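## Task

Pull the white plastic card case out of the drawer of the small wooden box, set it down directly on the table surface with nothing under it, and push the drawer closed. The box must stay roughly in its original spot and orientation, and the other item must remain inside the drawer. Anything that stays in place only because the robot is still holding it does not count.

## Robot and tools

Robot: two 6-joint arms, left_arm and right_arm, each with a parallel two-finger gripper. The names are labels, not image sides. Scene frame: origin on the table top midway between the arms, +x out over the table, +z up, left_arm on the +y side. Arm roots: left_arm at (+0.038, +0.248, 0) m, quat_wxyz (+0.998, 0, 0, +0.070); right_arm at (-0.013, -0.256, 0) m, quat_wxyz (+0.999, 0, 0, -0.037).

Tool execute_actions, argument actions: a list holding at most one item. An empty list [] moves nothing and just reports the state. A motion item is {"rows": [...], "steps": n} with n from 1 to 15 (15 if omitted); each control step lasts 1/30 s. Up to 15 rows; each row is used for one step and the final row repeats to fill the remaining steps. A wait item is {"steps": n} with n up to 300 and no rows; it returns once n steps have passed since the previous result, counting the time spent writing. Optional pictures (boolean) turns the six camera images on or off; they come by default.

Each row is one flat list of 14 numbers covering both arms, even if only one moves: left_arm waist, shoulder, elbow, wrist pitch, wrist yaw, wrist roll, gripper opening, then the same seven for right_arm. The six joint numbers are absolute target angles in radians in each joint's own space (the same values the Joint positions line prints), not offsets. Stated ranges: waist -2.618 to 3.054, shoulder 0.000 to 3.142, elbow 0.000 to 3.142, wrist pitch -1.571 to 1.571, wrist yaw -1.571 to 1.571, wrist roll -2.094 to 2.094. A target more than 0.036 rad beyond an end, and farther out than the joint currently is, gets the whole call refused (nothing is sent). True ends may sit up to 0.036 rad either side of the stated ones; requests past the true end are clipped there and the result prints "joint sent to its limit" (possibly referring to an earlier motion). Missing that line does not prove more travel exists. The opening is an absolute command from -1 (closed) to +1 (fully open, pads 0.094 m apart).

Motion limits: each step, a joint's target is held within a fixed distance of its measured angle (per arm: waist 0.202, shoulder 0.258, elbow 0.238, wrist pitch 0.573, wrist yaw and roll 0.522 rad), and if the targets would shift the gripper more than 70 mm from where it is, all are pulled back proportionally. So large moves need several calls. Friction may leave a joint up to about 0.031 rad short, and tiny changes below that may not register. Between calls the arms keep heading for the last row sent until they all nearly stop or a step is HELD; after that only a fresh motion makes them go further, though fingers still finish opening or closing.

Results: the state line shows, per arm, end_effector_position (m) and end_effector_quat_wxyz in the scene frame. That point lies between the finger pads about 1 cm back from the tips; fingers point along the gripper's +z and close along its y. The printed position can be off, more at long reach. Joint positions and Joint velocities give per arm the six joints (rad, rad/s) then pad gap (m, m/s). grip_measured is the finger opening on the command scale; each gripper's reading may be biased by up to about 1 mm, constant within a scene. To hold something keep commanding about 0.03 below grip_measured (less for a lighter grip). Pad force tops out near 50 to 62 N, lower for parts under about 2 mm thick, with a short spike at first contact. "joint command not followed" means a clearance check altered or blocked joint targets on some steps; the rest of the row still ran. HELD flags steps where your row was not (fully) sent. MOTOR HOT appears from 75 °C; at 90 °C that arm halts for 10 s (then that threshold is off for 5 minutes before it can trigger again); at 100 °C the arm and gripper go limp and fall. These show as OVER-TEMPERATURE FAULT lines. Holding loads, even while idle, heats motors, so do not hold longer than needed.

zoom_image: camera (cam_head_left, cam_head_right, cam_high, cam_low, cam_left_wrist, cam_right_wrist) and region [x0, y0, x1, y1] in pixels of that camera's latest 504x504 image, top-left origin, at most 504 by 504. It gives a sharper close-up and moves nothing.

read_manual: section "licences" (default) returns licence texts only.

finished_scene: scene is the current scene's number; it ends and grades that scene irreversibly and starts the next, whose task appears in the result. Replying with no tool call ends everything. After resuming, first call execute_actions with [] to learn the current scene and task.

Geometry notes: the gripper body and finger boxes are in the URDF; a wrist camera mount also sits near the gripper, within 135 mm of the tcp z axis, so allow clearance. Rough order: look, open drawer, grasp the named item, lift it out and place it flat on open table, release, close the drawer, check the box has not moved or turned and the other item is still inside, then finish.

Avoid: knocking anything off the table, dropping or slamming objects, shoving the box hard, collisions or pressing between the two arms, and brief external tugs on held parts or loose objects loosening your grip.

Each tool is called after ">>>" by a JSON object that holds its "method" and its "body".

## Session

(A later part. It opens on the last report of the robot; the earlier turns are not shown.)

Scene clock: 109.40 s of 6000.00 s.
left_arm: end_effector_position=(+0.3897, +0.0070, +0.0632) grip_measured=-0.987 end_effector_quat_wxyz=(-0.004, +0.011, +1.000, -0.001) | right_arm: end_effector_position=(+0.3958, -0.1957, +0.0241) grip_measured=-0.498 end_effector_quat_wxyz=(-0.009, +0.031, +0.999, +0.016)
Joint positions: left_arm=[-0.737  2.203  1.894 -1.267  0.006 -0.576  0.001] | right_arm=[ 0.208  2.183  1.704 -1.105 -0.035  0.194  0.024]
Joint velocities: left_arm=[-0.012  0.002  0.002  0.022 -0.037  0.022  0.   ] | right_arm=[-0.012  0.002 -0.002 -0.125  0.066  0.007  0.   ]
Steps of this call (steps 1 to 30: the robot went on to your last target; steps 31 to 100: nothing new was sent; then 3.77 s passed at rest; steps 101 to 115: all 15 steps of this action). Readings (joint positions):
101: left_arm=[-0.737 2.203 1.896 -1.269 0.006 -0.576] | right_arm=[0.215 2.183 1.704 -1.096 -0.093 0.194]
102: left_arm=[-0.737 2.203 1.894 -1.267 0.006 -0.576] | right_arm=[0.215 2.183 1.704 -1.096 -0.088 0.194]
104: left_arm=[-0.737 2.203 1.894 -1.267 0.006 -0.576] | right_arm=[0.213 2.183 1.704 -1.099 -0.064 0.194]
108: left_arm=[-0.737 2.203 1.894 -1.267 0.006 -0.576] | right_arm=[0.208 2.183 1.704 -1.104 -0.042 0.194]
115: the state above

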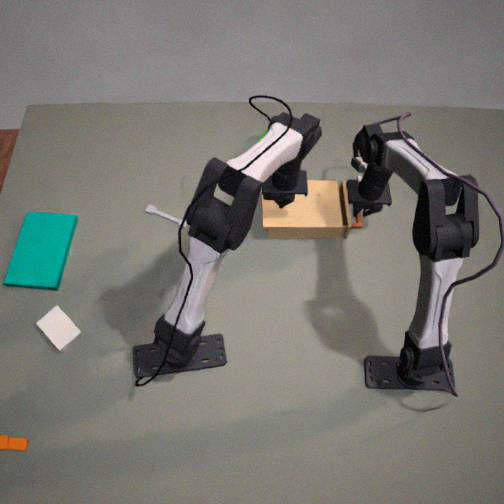

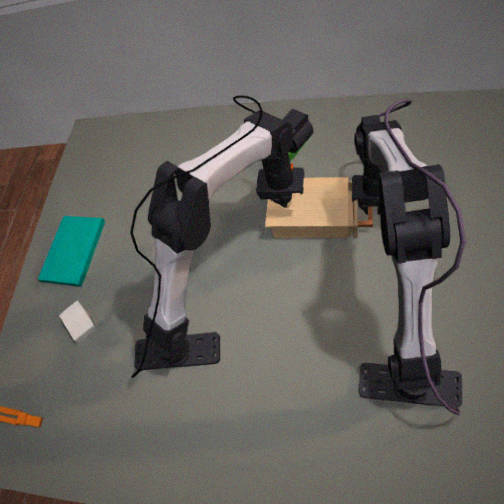

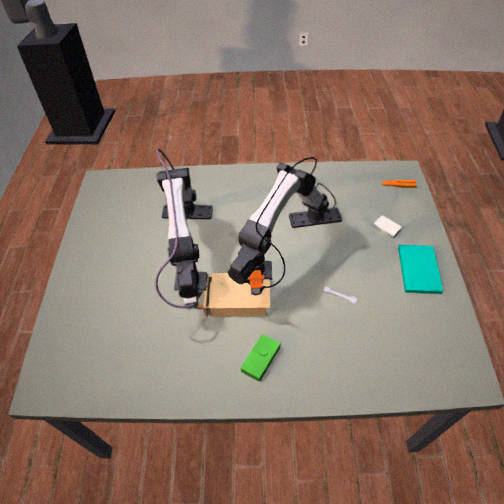

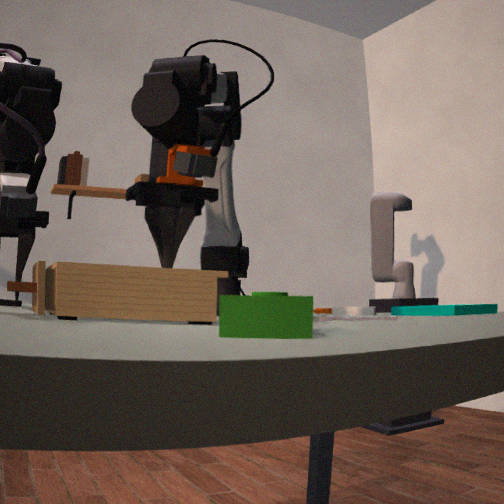

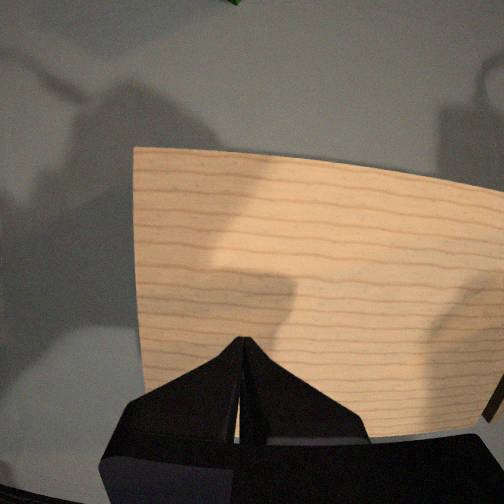

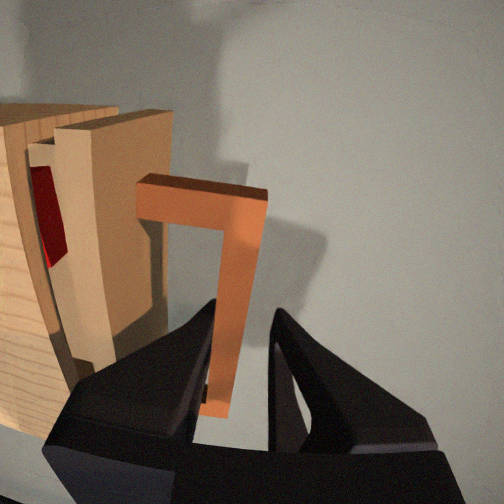

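>>> {"method": "execute_actions", "body": {"actions": [{"rows":[[-0.734,2.31,1.79,-1.26,0,-0.58,-1,0.14,2.2,1.68,-1.1,0.19,0.2,-0.5],[-0.734,2.31,1.79,-1.26,0,-0.58,-1,0.13,2.2,1.68,-1.1,0.19,0.19,-0.5],[-0.734,2.31,1.79,-1.26,0,-0.58,-1,0.12,2.2,1.68,-1.1,0.19,0.18,-0.5],[-0.734,2.31,1.79,-1.26,0,-0.58,-1,0.11,2.2,1.68,-1.1,0.19,0.17,-0.5],[-0.734,2.31,1.79,-1.26,0,-0.58,-1,0.1,2.2,1.68,-1.1,0.19,0.16,-0.5],[-0.734,2.31,1.79,-1.26,0,-0.58,-1,0.09,2.2,1.68,-1.1,0.19,0.15,-0.5],[-0.734,2.31,1.79,-1.26,0,-0.58,-1,0.08,2.2,1.68,-1.1,0.19,0.14,-0.5],[-0.734,2.31,1.79,-1.26,0,-0.58,-1,0.07,2.2,1.68,-1.1,0.19,0.13,-0.5],[-0.734,2.31,1.79,-1.26,0,-0.58,-1,0.06,2.2,1.68,-1.1,0.19,0.12,-0.5],[-0.734,2.31,1.79,-1.26,0,-0.58,-1,0.05,2.2,1.68,-1.1,0.19,0.11,-0.5]]}], "pictures": false}}

>>> {"method": "execute_actions", "body": {"actions": [{"rows":[[-0.734,2.31,1.79,-1.26,0,-0.58,-1,0.0,2.2,1.68,-1.1,0.21,0.07,-0.5]],"steps":10}], "pictures": false}}

>>> {"method": "execute_actions", "body": {"actions": [{"rows":[[-0.734,2.31,1.79,-1.26,0,-0.58,-1,-0.05,2.2,1.68,-1.1,0.21,0.02,-0.5]],"steps":10}], "pictures": false}}

>>> {"method": "execute_actions", "body": {"actions": [{"rows":[[-0.734,2.31,1.79,-1.26,0,-0.58,-1,-0.1,2.2,1.68,-1.1,0.21,-0.03,-0.5]]}]}}

Scene clock: 136.20 s of 6000.00 s.
left_arm: end_effector_position=(+0.3897, +0.0070, +0.0632) grip_measured=-0.987 end_effector_quat_wxyz=(-0.004, +0.011, +1.000, -0.001) | right_arm: end_effector_position=(+0.3939, -0.2612, +0.0243) grip_measured=-0.498 end_effector_quat_wxyz=(-0.018, +0.056, +0.998, -0.026)
Joint positions: left_arm=[-0.737  2.203  1.894 -1.267  0.006 -0.576  0.001] | right_arm=[ 0.084  2.183  1.704 -1.131  0.05   0.123  0.024]
Joint velocities: left_arm=[-0.017 -0.027  0.032 -0.007  0.051 -0.095  0.   ] | right_arm=[-0.105 -0.002 -0.012  0.007  0.242 -0.095 -0.   ]
Steps of this call (steps 1 to 15: the robot went on to your last target; steps 16 to 90: nothing new was sent; then 23.30 s passed at rest; steps 91 to 105: all 15 steps of this action). Readings (joint positions):
91: left_arm=[-0.737 2.203 1.894 -1.267 0.006 -0.576] | right_arm=[0.207 2.183 1.704 -1.105 -0.032 0.194]
92: left_arm=[-0.737 2.203 1.894 -1.267 0.006 -0.576] | right_arm=[0.206 2.183 1.704 -1.106 -0.023 0.193]
94: left_arm=[-0.737 2.203 1.894 -1.267 0.006 -0.576] | right_arm=[0.198 2.183 1.704 -1.110 -0.014 0.187]
98: left_arm=[-0.737 2.203 1.894 -1.267 0.006 -0.576] | right_arm=[0.154 2.183 1.704 -1.121 0.001 0.162]
105: the state above

Scene clock: 136.53 s of 6000.00 s.
left_arm: end_effector_position=(+0.3897, +0.0070, +0.0632) grip_measured=-0.987 end_effector_quat_wxyz=(-0.004, +0.011, +1.000, -0.001) | right_arm: end_effector_position=(+0.3927, -0.3004, +0.0254) grip_measured=-0.498 end_effector_quat_wxyz=(-0.017, +0.067, +0.996, -0.062)
Joint positions: left_arm=[-0.737  2.203  1.894 -1.267  0.006 -0.576  0.001] | right_arm=[ 0.019  2.183  1.704 -1.128  0.125  0.081  0.024]
Joint velocities: left_arm=[ 0.002 -0.002 -0.002 -0.066 -0.022  0.037  0.   ] | right_arm=[ 0.002 -0.007  0.002 -0.007  0.198  0.037 -0.001]
Steps of this call (steps 1 to 10: all 10 steps of this action). Readings (joint positions):
1: left_arm=[-0.737 2.203 1.894 -1.267 0.006 -0.576] | right_arm=[0.078 2.183 1.704 -1.131 0.057 0.115]
2: left_arm=[-0.737 2.203 1.894 -1.267 0.006 -0.576] | right_arm=[0.071 2.183 1.704 -1.131 0.063 0.107]
4: left_arm=[-0.737 2.203 1.894 -1.267 0.006 -0.576] | right_arm=[0.052 2.183 1.704 -1.131 0.077 0.095]
8: left_arm=[-0.737 2.203 1.894 -1.267 0.006 -0.576] | right_arm=[0.023 2.183 1.704 -1.129 0.114 0.084]
10: the state above

Scene clock: 136.87 s of 6000.00 s.
left_arm: end_effector_position=(+0.3897, +0.0070, +0.0632) grip_measured=-0.987 end_effector_quat_wxyz=(-0.004, +0.011, +1.000, -0.001) | right_arm: end_effector_position=(+0.3917, -0.3340, +0.0265) grip_measured=-0.498 end_effector_quat_wxyz=(-0.014, +0.076, +0.993, -0.085)
Joint positions: left_arm=[-0.737  2.203  1.894 -1.267  0.006 -0.576  0.001] | right_arm=[-0.044  2.183  1.704 -1.114  0.17   0.036  0.024]
Joint velocities: left_arm=[-0.002  0.002 -0.007 -0.081 -0.022  0.007 -0.001] | right_arm=[-0.002 -0.007 -0.012 -0.022  0.198 -0.066  0.001]
Steps of this call (steps 1 to 10: all 10 steps of this action). Readings (joint positions):
1: left_arm=[-0.737 2.203 1.894 -1.267 0.006 -0.576] | right_arm=[0.016 2.183 1.704 -1.128 0.126 0.073]
2: left_arm=[-0.737 2.203 1.894 -1.267 0.006 -0.576] | right_arm=[0.011 2.183 1.704 -1.127 0.126 0.064]
4: left_arm=[-0.737 2.203 1.894 -1.267 0.006 -0.576] | right_arm=[-0.007 2.183 1.704 -1.124 0.133 0.051]
8: left_arm=[-0.737 2.203 1.894 -1.267 0.006 -0.576] | right_arm=[-0.040 2.183 1.704 -1.116 0.160 0.038]
10: the state above

Scene clock: 137.37 s of 6000.00 s.
left_arm: end_effector_position=(+0.3897, +0.0070, +0.0632) grip_measured=-0.987 end_effector_quat_wxyz=(-0.004, +0.011, +1.000, -0.001) | right_arm: end_effector_position=(+0.3876, -0.3614, +0.0273) grip_measured=-0.498 end_effector_quat_wxyz=(-0.017, +0.077, +0.992, -0.098)
Joint positions: left_arm=[-0.737  2.203  1.894 -1.267  0.006 -0.576  0.001] | right_arm=[-0.1    2.183  1.704 -1.107  0.199 -0.017  0.024]
Joint velocities: left_arm=[-0.012 -0.002  0.017  0.007 -0.022  0.066  0.   ] | right_arm=[-0.012  0.002 -0.017  0.051 -0.066  0.007 -0.001]
Steps of this call (steps 1 to 15: all 15 steps of this action). Readings (joint positions):
1: left_arm=[-0.737 2.203 1.894 -1.267 0.006 -0.576] | right_arm=[-0.047 2.183 1.704 -1.113 0.172 0.027]
2: left_arm=[-0.737 2.203 1.894 -1.267 0.006 -0.576] | right_arm=[-0.053 2.183 1.704 -1.112 0.172 0.017]
4: left_arm=[-0.737 2.203 1.894 -1.267 0.006 -0.576] | right_arm=[-0.071 2.183 1.704 -1.110 0.176 0.004]
8: left_arm=[-0.737 2.203 1.894 -1.267 0.006 -0.576] | right_arm=[-0.098 2.183 1.704 -1.108 0.192 -0.010]
15: the state above

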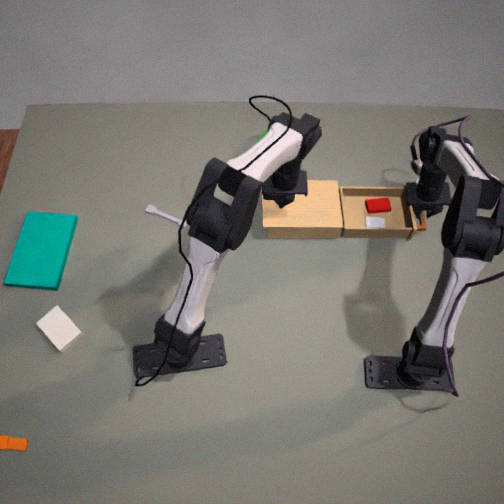

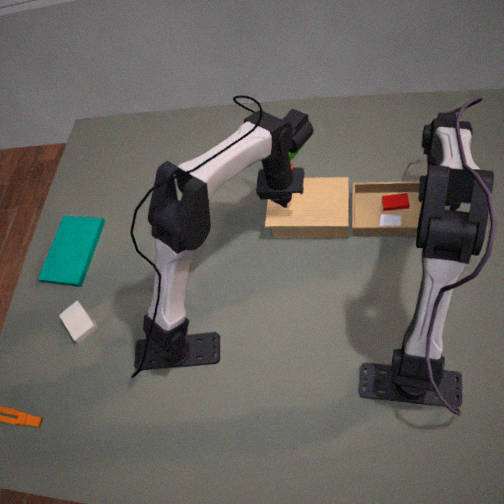

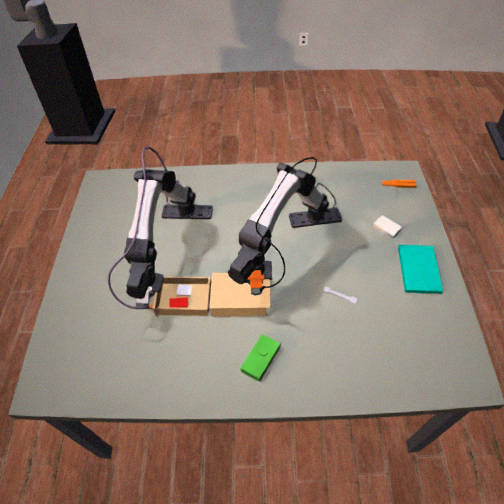

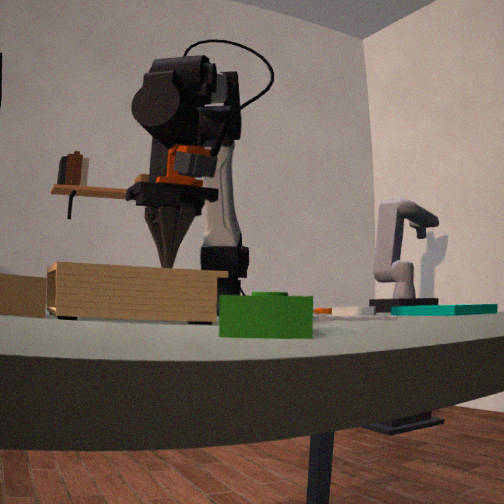

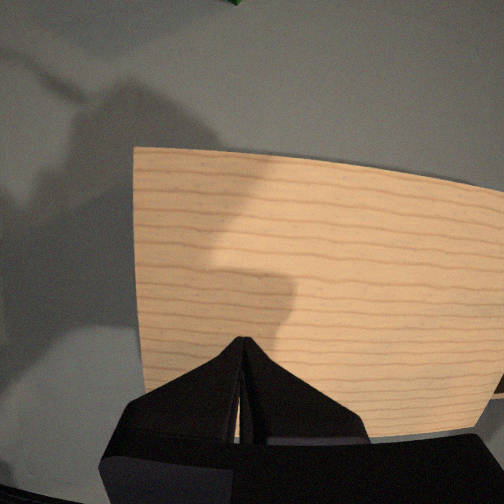

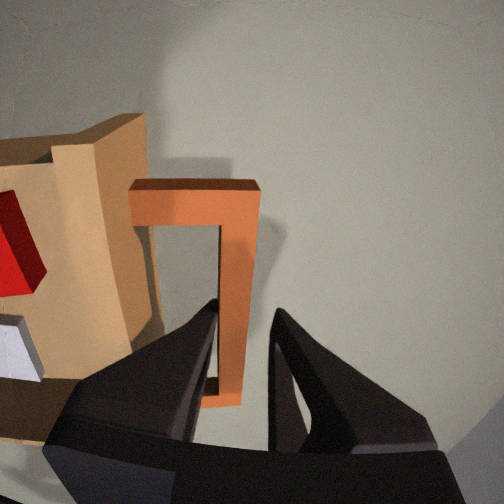

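>>> {"method": "execute_actions", "body": {"actions": [{"rows":[[-0.734,2.21,1.89,-1.26,0,-0.58,-1,-0.1,2.2,1.7,-1.1,0.14,-0.03,-0.5]],"steps":8}], "pictures": false}}

>>> {"method": "execute_actions", "body": {"actions": [{"rows":[[-0.734,2.21,1.89,-1.26,0,-0.58,-1,-0.1,2.1,1.92,-1.33,0.14,-0.03,-0.5]]}], "pictures": false}}

>>> {"method": "execute_actions", "body": {"actions": [{"rows":[[-0.734,2.21,1.89,-1.26,0,-0.58,-1,0.13,1.96,1.69,-1.27,0,0.15,0.5]]}], "pictures": false}}

>>> {"method": "execute_actions", "body": {"actions": [{"steps":15}]}}

>>> {"method": "zoom_image", "body": {"camera": "cam_low", "region": [0,240,120,340]}}

Scene clock: 159.63 s of 6000.00 s.
left_arm: end_effector_position=(+0.3906, +0.0064, +0.0665) grip_measured=-0.987 end_effector_quat_wxyz=(+0.000, +0.011, +1.000, -0.004) | right_arm: end_effector_position=(+0.3889, -0.3552, +0.0262) grip_measured=-0.498 end_effector_quat_wxyz=(-0.015, +0.076, +0.994, -0.079)
Joint positions: left_arm=[-0.737  2.196  1.896 -1.266  0.006 -0.576  0.001] | right_arm=[-0.1    2.183  1.704 -1.106  0.161 -0.02   0.024]
Joint velocities: left_arm=[ 0.007  0.017 -0.002 -0.022 -0.037 -0.007 -0.   ] | right_arm=[ 0.017  0.007 -0.022  0.037 -0.066  0.051 -0.001]
Steps of this call (steps 1 to 15: the robot went on to your last target; steps 16 to 90: nothing new was sent; then 19.00 s passed at rest; steps 91 to 98: all 8 steps of this action). Readings (joint positions):
91: left_arm=[-0.737 2.196 1.896 -1.266 0.006 -0.576] | right_arm=[-0.100 2.183 1.704 -1.107 0.192 -0.019]
92: left_arm=[-0.737 2.196 1.896 -1.266 0.006 -0.576] | right_arm=[-0.100 2.183 1.704 -1.106 0.183 -0.019]
94: left_arm=[-0.737 2.196 1.896 -1.266 0.006 -0.576] | right_arm=[-0.100 2.183 1.704 -1.106 0.170 -0.019]
98: the state above

Scene clock: 160.13 s of 6000.00 s.
left_arm: end_effector_position=(+0.3906, +0.0064, +0.0665) grip_measured=-0.987 end_effector_quat_wxyz=(+0.000, +0.011, +1.000, -0.004) | right_arm: end_effector_position=(+0.4035, -0.3557, +0.1258) grip_measured=-0.498 end_effector_quat_wxyz=(+0.052, +0.081, +0.992, -0.080)
Joint positions: left_arm=[-0.737  2.196  1.896 -1.266  0.006 -0.576  0.001] | right_arm=[-0.1    2.075  1.928 -1.304  0.149 -0.02   0.024]
Joint velocities: left_arm=[-0.007  0.002  0.012 -0.007  0.022  0.007  0.   ] | right_arm=[-0.002  0.007 -0.017 -0.022  0.007 -0.095 -0.   ]
Steps of this call (steps 1 to 15: all 15 steps of this action). Readings (joint positions):
1: left_arm=[-0.737 2.196 1.896 -1.266 0.006 -0.576] | right_arm=[-0.100 2.182 1.727 -1.134 0.159 -0.020]
2: left_arm=[-0.737 2.196 1.896 -1.266 0.006 -0.576] | right_arm=[-0.100 2.184 1.766 -1.177 0.156 -0.020]
4: left_arm=[-0.737 2.196 1.896 -1.266 0.006 -0.576] | right_arm=[-0.100 2.159 1.849 -1.225 0.152 -0.020]
8: left_arm=[-0.737 2.196 1.896 -1.266 0.006 -0.576] | right_arm=[-0.100 2.078 1.923 -1.261 0.151 -0.020]
15: the state above

Scene clock: 160.63 s of 6000.00 s.
left_arm: end_effector_position=(+0.3906, +0.0064, +0.0665) grip_measured=-0.987 end_effector_quat_wxyz=(+0.000, +0.011, +1.000, -0.004) | right_arm: end_effector_position=(+0.3718, -0.2345, +0.1077) grip_measured=+0.498 end_effector_quat_wxyz=(+0.023, +0.035, +0.999, -0.003)
Joint positions: left_arm=[-0.737  2.196  1.896 -1.266  0.006 -0.576  0.001] | right_arm=[ 0.136  1.97   1.717 -1.273  0.011  0.131  0.07 ]
Joint velocities: left_arm=[-0.002 -0.007 -0.007  0.022  0.051  0.007  0.   ] | right_arm=[-0.09  -0.022 -0.002  0.022 -0.037  0.066 -0.001]
Steps of this call (steps 1 to 15: all 15 steps of this action). Readings (joint positions):
1: left_arm=[-0.737 2.196 1.896 -1.266 0.006 -0.576] | right_arm=[-0.090 2.063 1.904 -1.288 0.143 -0.004]
2: left_arm=[-0.737 2.196 1.896 -1.266 0.006 -0.576] | right_arm=[-0.071 2.040 1.859 -1.272 0.133 0.015]
4: left_arm=[-0.737 2.196 1.896 -1.266 0.006 -0.576] | right_arm=[0.005 2.003 1.786 -1.272 0.104 0.050]
8: left_arm=[-0.737 2.196 1.896 -1.266 0.006 -0.576] | right_arm=[0.151 1.974 1.720 -1.273 0.035 0.101]
15: the state above

Scene clock: 161.13 s of 6000.00 s.
left_arm: end_effector_position=(+0.3906, +0.0064, +0.0665) grip_measured=-0.987 end_effector_quat_wxyz=(+0.000, +0.011, +1.000, -0.004) | right_arm: end_effector_position=(+0.3718, -0.2347, +0.1079) grip_measured=+0.498 end_effector_quat_wxyz=(+0.023, +0.040, +0.999, -0.001)
Joint positions: left_arm=[-0.737  2.196  1.896 -1.266  0.006 -0.576  0.001] | right_arm=[ 0.134  1.97   1.717 -1.273  0.007  0.139  0.07 ]
Joint velocities: left_arm=[ 0.007  0.007 -0.012  0.051  0.007 -0.022  0.   ] | right_arm=[-0.017  0.012  0.007  0.066 -0.022 -0.066  0.   ]
Steps of this call (steps 1 to 15: the robot went on to your last target). Readings (joint positions):
1: left_arm=[-0.737 2.196 1.896 -1.266 0.006 -0.576] | right_arm=[0.135 1.970 1.717 -1.273 0.011 0.133]
2: left_arm=[-0.737 2.196 1.896 -1.266 0.006 -0.576] | right_arm=[0.134 1.970 1.717 -1.273 0.011 0.134]
4: left_arm=[-0.737 2.196 1.896 -1.266 0.006 -0.576] | right_arm=[0.134 1.970 1.717 -1.273 0.009 0.136]
8: left_arm=[-0.737 2.196 1.896 -1.266 0.006 -0.576] | right_arm=[0.134 1.970 1.717 -1.273 0.008 0.138]
15: the state above
All arms were judged still, so your last target was given up. Only a new action makes them travel on or press farther. Fingers that are still opening or closing keep moving.

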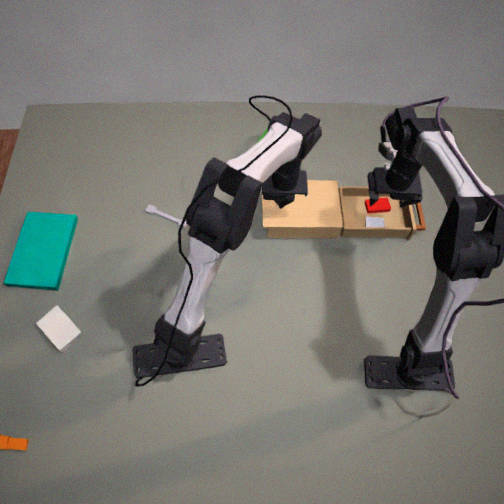

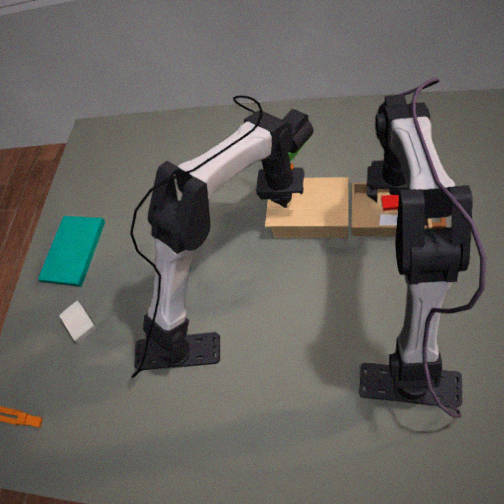

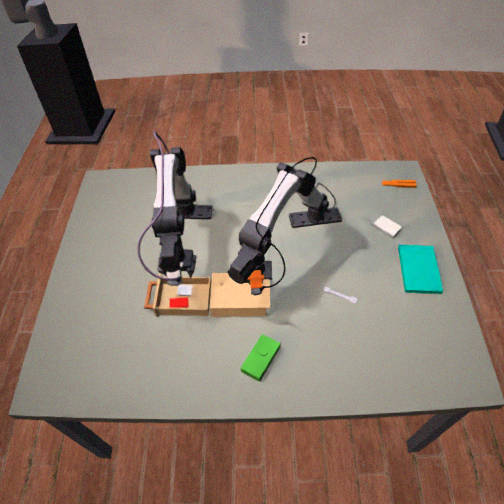

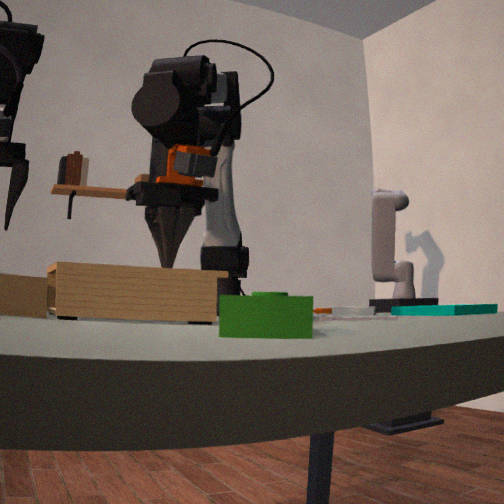

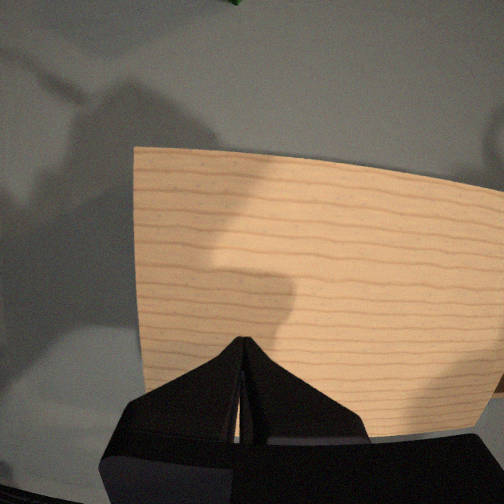

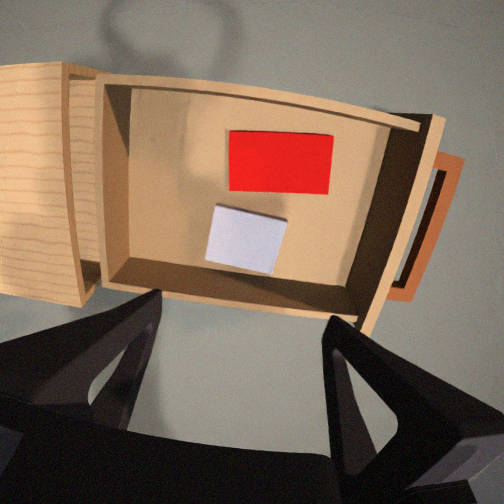

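Region (0, 240, 120, 340) of cam_low's 504x504 image, scaled by 4.200, with more detail than that image has.

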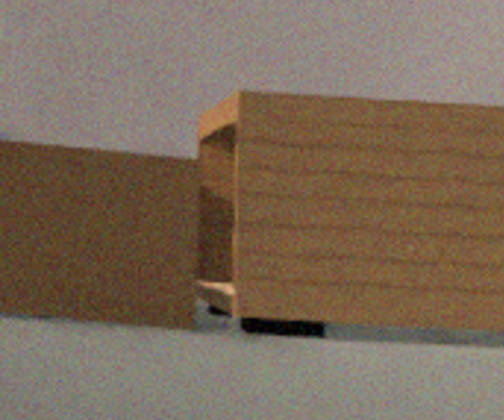

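>>> {"method": "execute_actions", "body": {"actions": [{"rows":[[-0.734,2.21,1.89,-1.26,0,-0.58,-1,0.15,2.02,1.6,-1.15,0,0.25,0.35]],"steps":8}], "pictures": false}}

>>> {"method": "execute_actions", "body": {"actions": [{"rows":[[-0.734,2.21,1.89,-1.26,0,-0.58,-1,0.15,2.05,1.507,-1.05,0,0.25,0.35]]}]}}

Scene clock: 168.97 s of 6000.00 s.
left_arm: end_effector_position=(+0.3906, +0.0064, +0.0665) grip_measured=-0.987 end_effector_quat_wxyz=(+0.000, +0.011, +1.000, -0.004) | right_arm: end_effector_position=(+0.3676, -0.2320, +0.0691) grip_measured=+0.352 end_effector_quat_wxyz=(+0.002, +0.077, +0.997, -0.003)
Joint positions: left_arm=[-0.737  2.196  1.896 -1.266  0.006 -0.576  0.001] | right_arm=[ 0.142  2.008  1.619 -1.179  0.007  0.221  0.064]
Joint velocities: left_arm=[ 0.007 -0.002 -0.032 -0.081 -0.007  0.022  0.001] | right_arm=[-0.002  0.046 -0.046  0.154  0.066  0.154  0.   ]
Steps of this call (steps 1 to 90: nothing new was sent; then 4.57 s passed at rest; steps 91 to 98: all 8 steps of this action). Readings (joint positions):
91: left_arm=[-0.737 2.196 1.896 -1.266 0.006 -0.576] | right_arm=[0.135 1.970 1.703 -1.255 0.007 0.153]
92: left_arm=[-0.737 2.196 1.896 -1.266 0.006 -0.576] | right_arm=[0.136 1.969 1.683 -1.231 0.007 0.170]
94: left_arm=[-0.737 2.196 1.896 -1.266 0.006 -0.576] | right_arm=[0.138 1.983 1.645 -1.202 0.007 0.196]
98: the state above

Scene clock: 169.47 s of 6000.00 s.
left_arm: end_effector_position=(+0.3906, +0.0064, +0.0665) grip_measured=-0.987 end_effector_quat_wxyz=(+0.000, +0.011, +1.000, -0.004) | right_arm: end_effector_position=(+0.3678, -0.2320, +0.0367) grip_measured=+0.352 end_effector_quat_wxyz=(+0.002, +0.086, +0.996, -0.003)
Joint positions: left_arm=[-0.737  2.196  1.896 -1.266  0.006 -0.576  0.001] | right_arm=[ 0.142  2.035  1.526 -1.06   0.007  0.239  0.064]
Joint velocities: left_arm=[-0.012 -0.012  0.017  0.022  0.051  0.037 -0.   ] | right_arm=[ 0.017 -0.012 -0.002 -0.037 -0.007  0.022 -0.   ]
Steps of this call (steps 1 to 15: all 15 steps of this action). Readings (joint positions):
1: left_arm=[-0.737 2.196 1.896 -1.266 0.006 -0.576] | right_arm=[0.142 2.009 1.605 -1.159 0.007 0.225]
2: left_arm=[-0.737 2.196 1.896 -1.266 0.006 -0.576] | right_arm=[0.142 2.008 1.586 -1.132 0.007 0.228]
4: left_arm=[-0.737 2.196 1.896 -1.266 0.006 -0.576] | right_arm=[0.142 2.018 1.550 -1.103 0.007 0.232]
8: left_arm=[-0.737 2.196 1.896 -1.266 0.006 -0.576] | right_arm=[0.142 2.035 1.526 -1.082 0.007 0.236]
15: the state above

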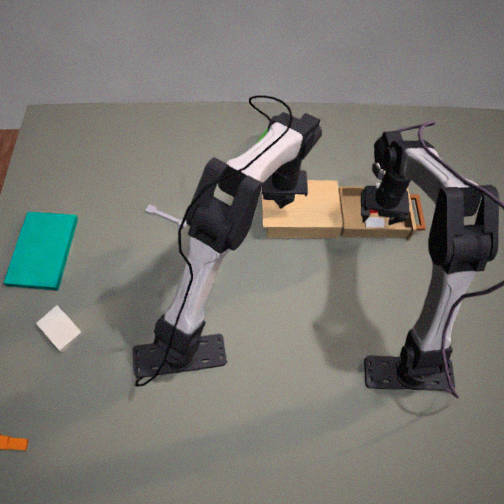

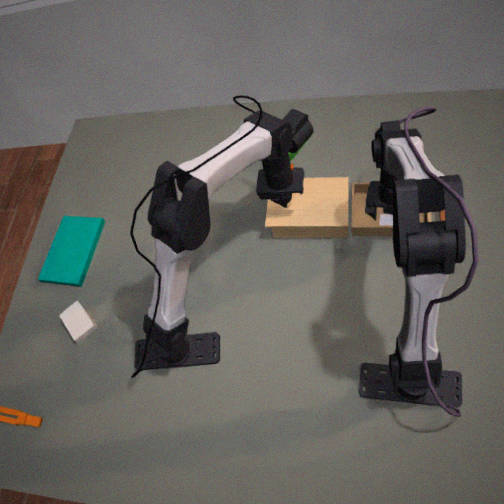

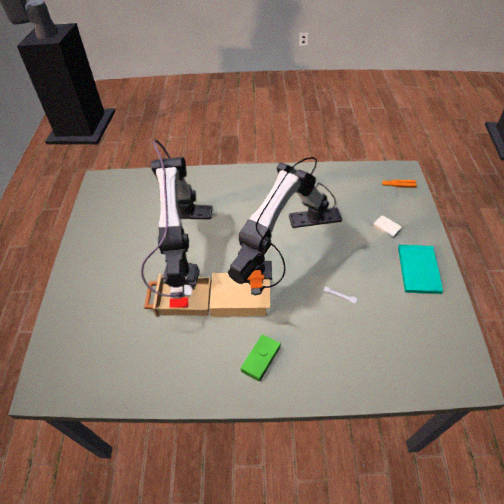

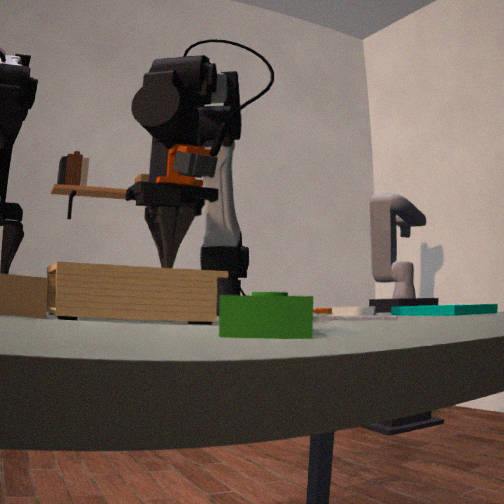

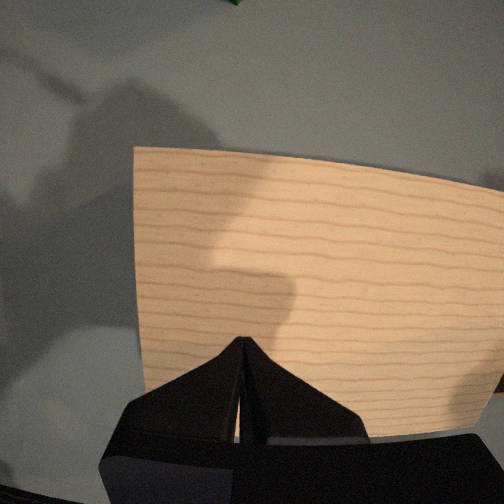

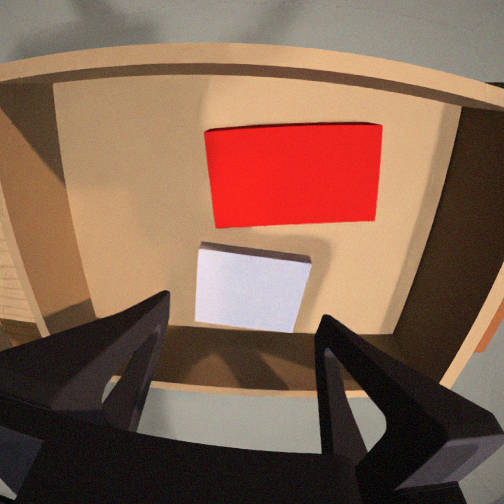

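>>> {"method": "execute_actions", "body": {"actions": [{"rows":[[-0.734,2.21,1.89,-1.26,0,-0.58,-1,0.15,2.09,1.462,-0.975,0,0.25,0.35]]}], "pictures": false}}

>>> {"method": "execute_actions", "body": {"actions": [{"rows":[[-0.734,2.21,1.89,-1.26,0,-0.58,-1,0.15,2.09,1.462,-0.975,0,0.25,-0.15]]}]}}

Scene clock: 178.00 s of 6000.00 s.
left_arm: end_effector_position=(+0.3906, +0.0064, +0.0665) grip_measured=-0.987 end_effector_quat_wxyz=(+0.000, +0.011, +1.000, -0.004) | right_arm: end_effector_position=(+0.3688, -0.2314, +0.0160) grip_measured=+0.352 end_effector_quat_wxyz=(-0.000, +0.086, +0.996, -0.004)
Joint positions: left_arm=[-0.737  2.196  1.896 -1.266  0.006 -0.576  0.001] | right_arm=[ 0.143  2.066  1.487 -0.993  0.007  0.241  0.064]
Joint velocities: left_arm=[ 0.007 -0.012  0.002 -0.11  -0.037  0.037 -0.001] | right_arm=[-0.042 -0.017 -0.012 -0.022  0.066 -0.081 -0.   ]
Steps of this call (steps 1 to 15: the robot went on to your last target; steps 16 to 90: nothing new was sent; then 5.03 s passed at rest; steps 91 to 105: all 15 steps of this action). Readings (joint positions):
91: left_arm=[-0.737 2.196 1.896 -1.266 0.006 -0.576] | right_arm=[0.142 2.036 1.521 -1.046 0.007 0.239]
92: left_arm=[-0.737 2.196 1.896 -1.266 0.006 -0.576] | right_arm=[0.142 2.037 1.513 -1.030 0.007 0.239]
94: left_arm=[-0.737 2.196 1.896 -1.266 0.006 -0.576] | right_arm=[0.142 2.050 1.499 -1.011 0.007 0.239]
98: left_arm=[-0.737 2.196 1.896 -1.266 0.006 -0.576] | right_arm=[0.143 2.066 1.487 -0.997 0.007 0.240]
105: the state above

Scene clock: 178.50 s of 6000.00 s.
left_arm: end_effector_position=(+0.3906, +0.0064, +0.0665) grip_measured=-0.987 end_effector_quat_wxyz=(+0.000, +0.011, +1.000, -0.004) | right_arm: end_effector_position=(+0.3698, -0.2315, +0.0160) grip_measured=-0.003 end_effector_quat_wxyz=(+0.002, +0.086, +0.996, -0.004)
Joint positions: left_arm=[-0.737  2.196  1.896 -1.266  0.006 -0.576  0.001] | right_arm=[ 0.144  2.066  1.487 -0.99   0.009  0.241  0.047]
Joint velocities: left_arm=[-0.022 -0.012 -0.012  0.022  0.022  0.037  0.   ] | right_arm=[ 0.002  0.002 -0.007  0.007 -0.022  0.007  0.001]
Steps of this call (steps 1 to 15: all 15 steps of this action). Readings (joint positions):
1: left_arm=[-0.737 2.196 1.896 -1.266 0.006 -0.576] | right_arm=[0.143 2.066 1.487 -0.993 0.009 0.241]
2: left_arm=[-0.737 2.196 1.896 -1.266 0.006 -0.576] | right_arm=[0.143 2.066 1.487 -0.993 0.011 0.241]
4: left_arm=[-0.737 2.196 1.896 -1.266 0.006 -0.576] | right_arm=[0.144 2.066 1.487 -0.990 0.010 0.241]
8: left_arm=[-0.737 2.196 1.896 -1.266 0.006 -0.576] | right_arm=[0.144 2.066 1.487 -0.990 0.009 0.241]
15: the state above

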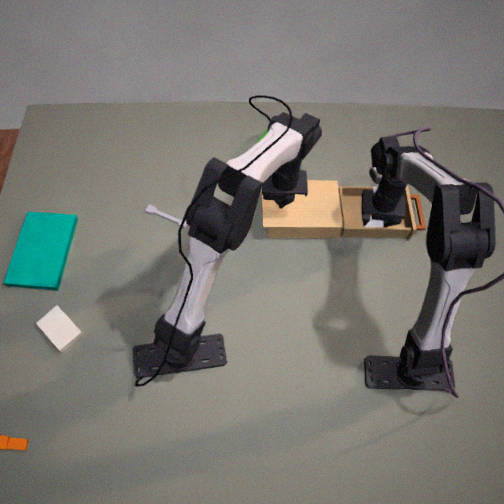

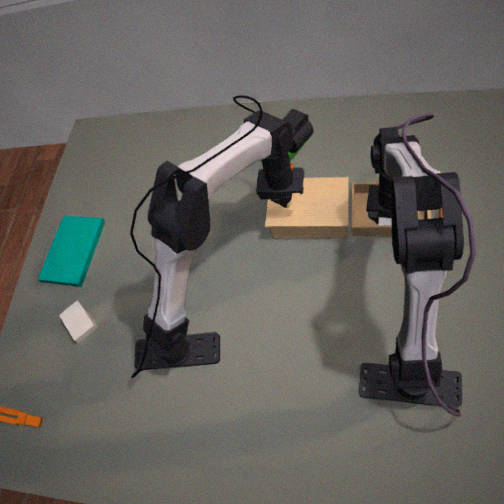

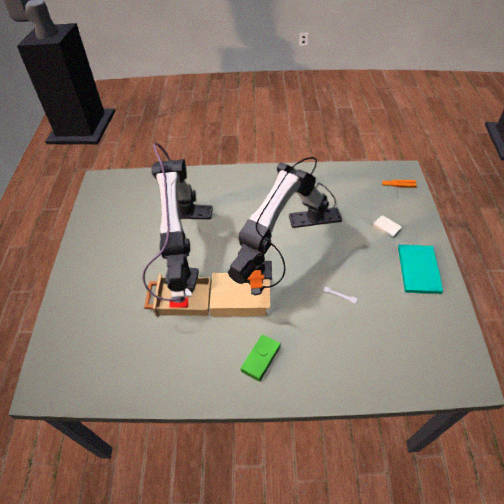

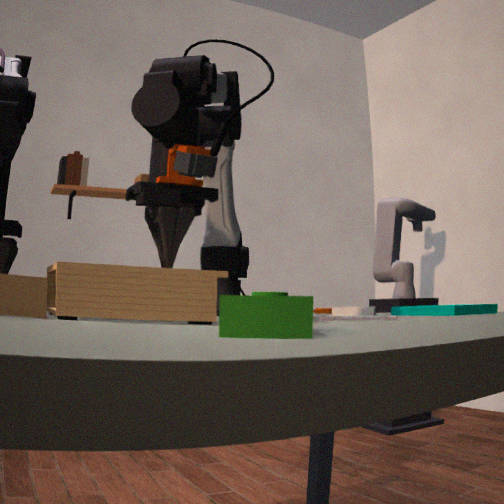

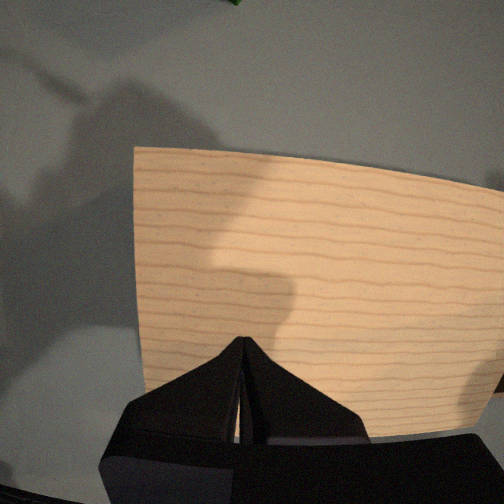

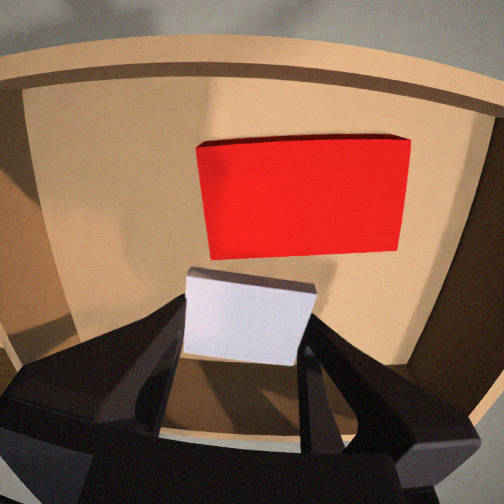

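Lift, swing to -y, set down.

>>> {"method": "execute_actions", "body": {"actions": [{"rows":[[-0.734,2.21,1.89,-1.26,0,-0.58,-1,0.15,2.03,1.56,-1.1,0,0.25,-0.05]],"steps":8}], "pictures": false}}

>>> {"method": "execute_actions", "body": {"actions": [{"rows":[[-0.734,2.21,1.89,-1.26,0,-0.58,-1,0.15,1.98,1.71,-1.28,0,0.25,-0.05]],"steps":12}], "pictures": false}}

>>> {"method": "execute_actions", "body": {"actions": [{"rows":[[-0.734,2.21,1.89,-1.26,0,-0.58,-1,-0.55,1.98,1.71,-1.28,0,0.25,-0.05]]}], "pictures": false}}

>>> {"method": "execute_actions", "body": {"actions": [{"rows":[[-0.734,2.21,1.89,-1.26,0,-0.58,-1,-0.55,2.05,1.52,-1.05,0,0.25,-0.05]]}], "pictures": false}}

>>> {"method": "execute_actions", "body": {"actions": [{"rows":[[-0.734,2.21,1.89,-1.26,0,-0.58,-1,-0.55,2.1,1.45,-0.96,0,0.25,-0.05]]}]}}

Scene clock: 201.40 s of 6000.00 s.
left_arm: end_effector_position=(+0.3906, +0.0064, +0.0665) grip_measured=-0.987 end_effector_quat_wxyz=(+0.000, +0.011, +1.000, -0.004) | right_arm: end_effector_position=(+0.3743, -0.2310, +0.0451) grip_measured=-0.003 end_effector_quat_wxyz=(+0.014, +0.086, +0.996, -0.002)
Joint positions: left_arm=[-0.737  2.196  1.896 -1.266  0.006 -0.576  0.001] | right_arm=[ 0.144  2.029  1.551 -1.066  0.008  0.241  0.047]
Joint velocities: left_arm=[ 0.002 -0.017  0.002 -0.066 -0.037 -0.022 -0.001] | right_arm=[ 0.007 -0.037  0.027 -0.095 -0.022 -0.066  0.   ]
Steps of this call (steps 1 to 15: the robot went on to your last target; steps 16 to 90: nothing new was sent; then 19.63 s passed at rest; steps 91 to 98: all 8 steps of this action). Readings (joint positions):
91: left_arm=[-0.737 2.196 1.896 -1.266 0.006 -0.576] | right_arm=[0.144 2.065 1.496 -1.003 0.009 0.241]
92: left_arm=[-0.737 2.196 1.896 -1.266 0.006 -0.576] | right_arm=[0.144 2.065 1.509 -1.024 0.009 0.241]
94: left_arm=[-0.737 2.196 1.896 -1.266 0.006 -0.576] | right_arm=[0.144 2.052 1.532 -1.048 0.008 0.241]
98: the state above

Scene clock: 201.80 s of 6000.00 s.
left_arm: end_effector_position=(+0.3906, +0.0064, +0.0665) grip_measured=-0.987 end_effector_quat_wxyz=(+0.000, +0.011, +1.000, -0.004) | right_arm: end_effector_position=(+0.3758, -0.2307, +0.1089) grip_measured=-0.003 end_effector_quat_wxyz=(+0.035, +0.086, +0.996, +0.002)
Joint positions: left_arm=[-0.737  2.196  1.896 -1.266  0.006 -0.576  0.001] | right_arm=[ 0.144  1.963  1.71  -1.249  0.007  0.241  0.047]
Joint velocities: left_arm=[-0.002 -0.012 -0.017  0.051  0.037 -0.007 -0.001] | right_arm=[ 0.007 -0.007  0.012 -0.183 -0.007 -0.037 -0.001]
Steps of this call (steps 1 to 12: all 12 steps of this action). Readings (joint positions):
1: left_arm=[-0.737 2.196 1.896 -1.266 0.006 -0.576] | right_arm=[0.144 2.028 1.573 -1.098 0.008 0.241]
2: left_arm=[-0.737 2.196 1.896 -1.266 0.006 -0.576] | right_arm=[0.144 2.029 1.607 -1.142 0.007 0.241]
4: left_arm=[-0.737 2.196 1.896 -1.266 0.006 -0.576] | right_arm=[0.144 2.009 1.668 -1.185 0.007 0.241]
8: left_arm=[-0.737 2.196 1.896 -1.266 0.006 -0.576] | right_arm=[0.144 1.965 1.709 -1.222 0.007 0.241]
12: the state above

Scene clock: 202.30 s of 6000.00 s.
left_arm: end_effector_position=(+0.3906, +0.0064, +0.0665) grip_measured=-0.987 end_effector_quat_wxyz=(+0.000, +0.011, +1.000, -0.004) | right_arm: end_effector_position=(+0.2902, -0.4983, +0.1088) grip_measured=-0.003 end_effector_quat_wxyz=(+0.028, +0.439, +0.898, -0.013)
Joint positions: left_arm=[-0.737  2.196  1.896 -1.266  0.006 -0.576  0.001] | right_arm=[-0.592  1.963  1.71  -1.257  0.014  0.243  0.047]
Joint velocities: left_arm=[ 0.002 -0.002  0.012 -0.037  0.081  0.051 -0.002] | right_arm=[-0.168  0.017 -0.012 -0.066  0.081 -0.066  0.   ]
Steps of this call (steps 1 to 15: all 15 steps of this action). Readings (joint positions):
1: left_arm=[-0.737 2.196 1.896 -1.266 0.006 -0.576] | right_arm=[0.129 1.963 1.710 -1.252 -0.000 0.241]
2: left_arm=[-0.737 2.196 1.896 -1.266 0.006 -0.576] | right_arm=[0.100 1.963 1.710 -1.254 -0.009 0.241]
4: left_arm=[-0.737 2.196 1.896 -1.266 0.006 -0.576] | right_arm=[-0.005 1.963 1.710 -1.254 -0.012 0.241]
8: left_arm=[-0.737 2.196 1.896 -1.266 0.006 -0.576] | right_arm=[-0.257 1.963 1.710 -1.254 -0.009 0.241]
15: the state above

Scene clock: 202.80 s of 6000.00 s.
left_arm: end_effector_position=(+0.3906, +0.0064, +0.0665) grip_measured=-0.987 end_effector_quat_wxyz=(+0.000, +0.011, +1.000, -0.004) | right_arm: end_effector_position=(+0.2941, -0.4803, +0.0311) grip_measured=-0.003 end_effector_quat_wxyz=(-0.009, +0.421, +0.907, -0.001)
Joint positions: left_arm=[-0.737  2.196  1.896 -1.266  0.006 -0.576  0.001] | right_arm=[-0.552  2.052  1.529 -1.064  0.006  0.243  0.047]
Joint velocities: left_arm=[ 0.002  0.002 -0.002 -0.095  0.007  0.051 -0.001] | right_arm=[ 0.012  0.002  0.032  0.066 -0.051 -0.022 -0.   ]
Steps of this call (steps 1 to 15: all 15 steps of this action). Readings (joint positions):
1: left_arm=[-0.737 2.196 1.896 -1.266 0.006 -0.576] | right_arm=[-0.593 1.963 1.690 -1.232 0.015 0.243]
2: left_arm=[-0.737 2.196 1.896 -1.266 0.006 -0.576] | right_arm=[-0.587 1.962 1.656 -1.191 0.015 0.243]
4: left_arm=[-0.737 2.196 1.896 -1.266 0.006 -0.576] | right_arm=[-0.570 1.989 1.589 -1.137 0.012 0.243]
8: left_arm=[-0.737 2.196 1.896 -1.266 0.006 -0.576] | right_arm=[-0.552 2.051 1.532 -1.096 0.006 0.243]
15: the state above

Scene clock: 203.30 s of 6000.00 s.
left_arm: end_effector_position=(+0.3906, +0.0064, +0.0665) grip_measured=-0.987 end_effector_quat_wxyz=(+0.000, +0.011, +1.000, -0.004) | right_arm: end_effector_position=(+0.2958, -0.4813, +0.0090) grip_measured=-0.003 end_effector_quat_wxyz=(-0.004, +0.421, +0.907, -0.002)
Joint positions: left_arm=[-0.737  2.196  1.896 -1.266  0.006 -0.576  0.001] | right_arm=[-0.552  2.078  1.475 -0.974  0.005  0.243  0.047]
Joint velocities: left_arm=[ 0.002 -0.007 -0.007 -0.022 -0.051 -0.007 -0.   ] | right_arm=[ 0.007 -0.007 -0.037 -0.066  0.037 -0.081 -0.001]
Steps of this call (steps 1 to 15: all 15 steps of this action). Readings (joint positions):
1: left_arm=[-0.737 2.196 1.896 -1.266 0.006 -0.576] | right_arm=[-0.552 2.053 1.521 -1.050 0.006 0.243]
2: left_arm=[-0.737 2.196 1.896 -1.266 0.006 -0.576] | right_arm=[-0.552 2.053 1.510 -1.029 0.006 0.243]
4: left_arm=[-0.737 2.196 1.896 -1.266 0.006 -0.576] | right_arm=[-0.552 2.064 1.488 -1.004 0.006 0.243]
8: left_arm=[-0.737 2.196 1.896 -1.266 0.006 -0.576] | right_arm=[-0.552 2.078 1.475 -0.984 0.005 0.243]
15: the state above

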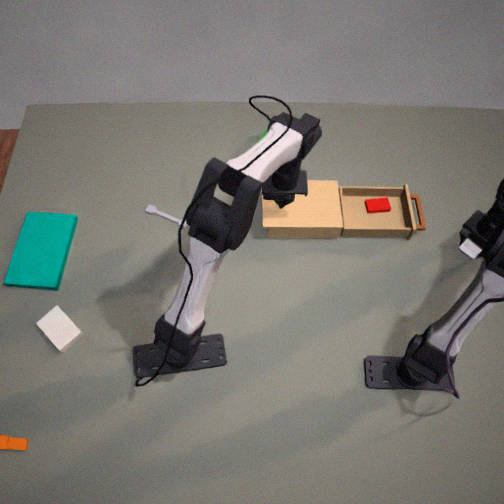

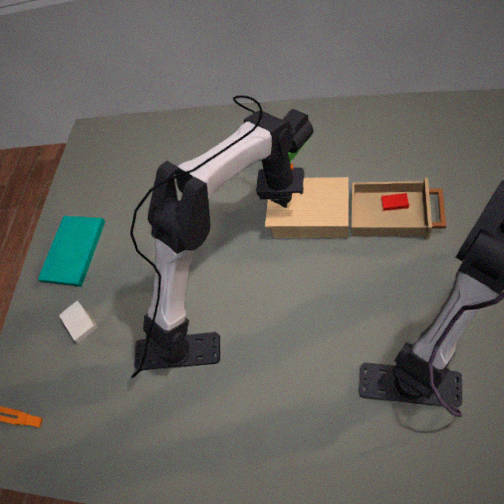

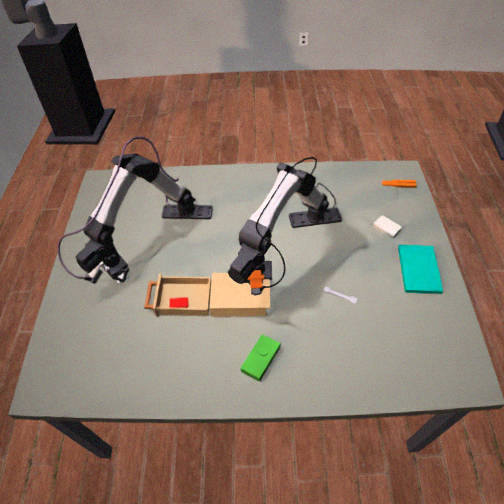

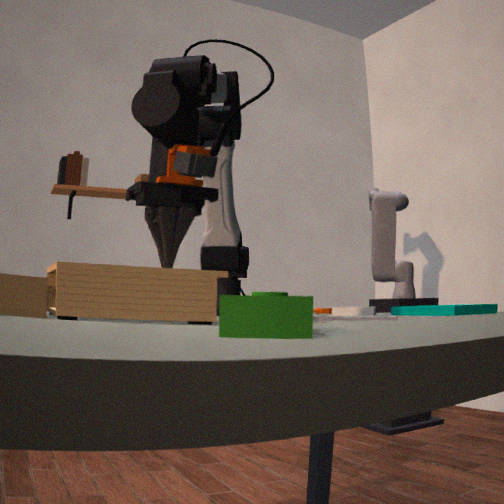

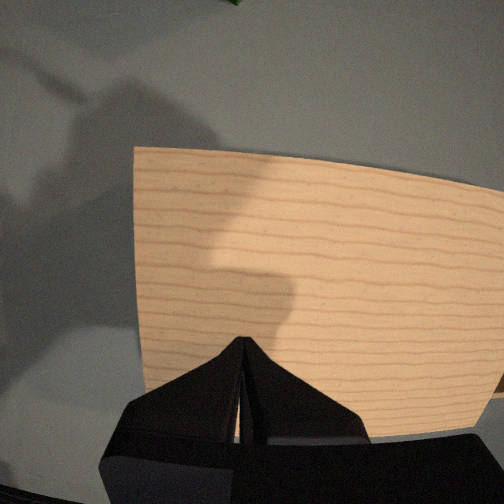

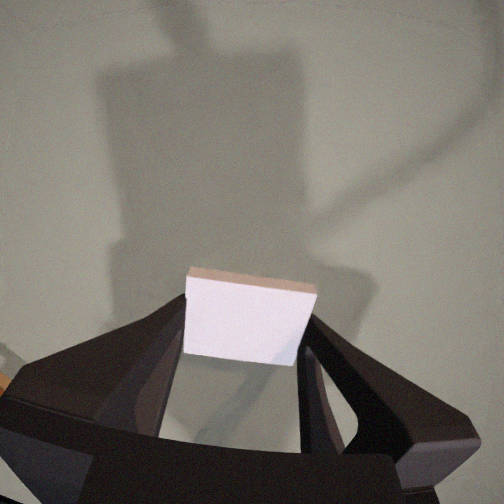

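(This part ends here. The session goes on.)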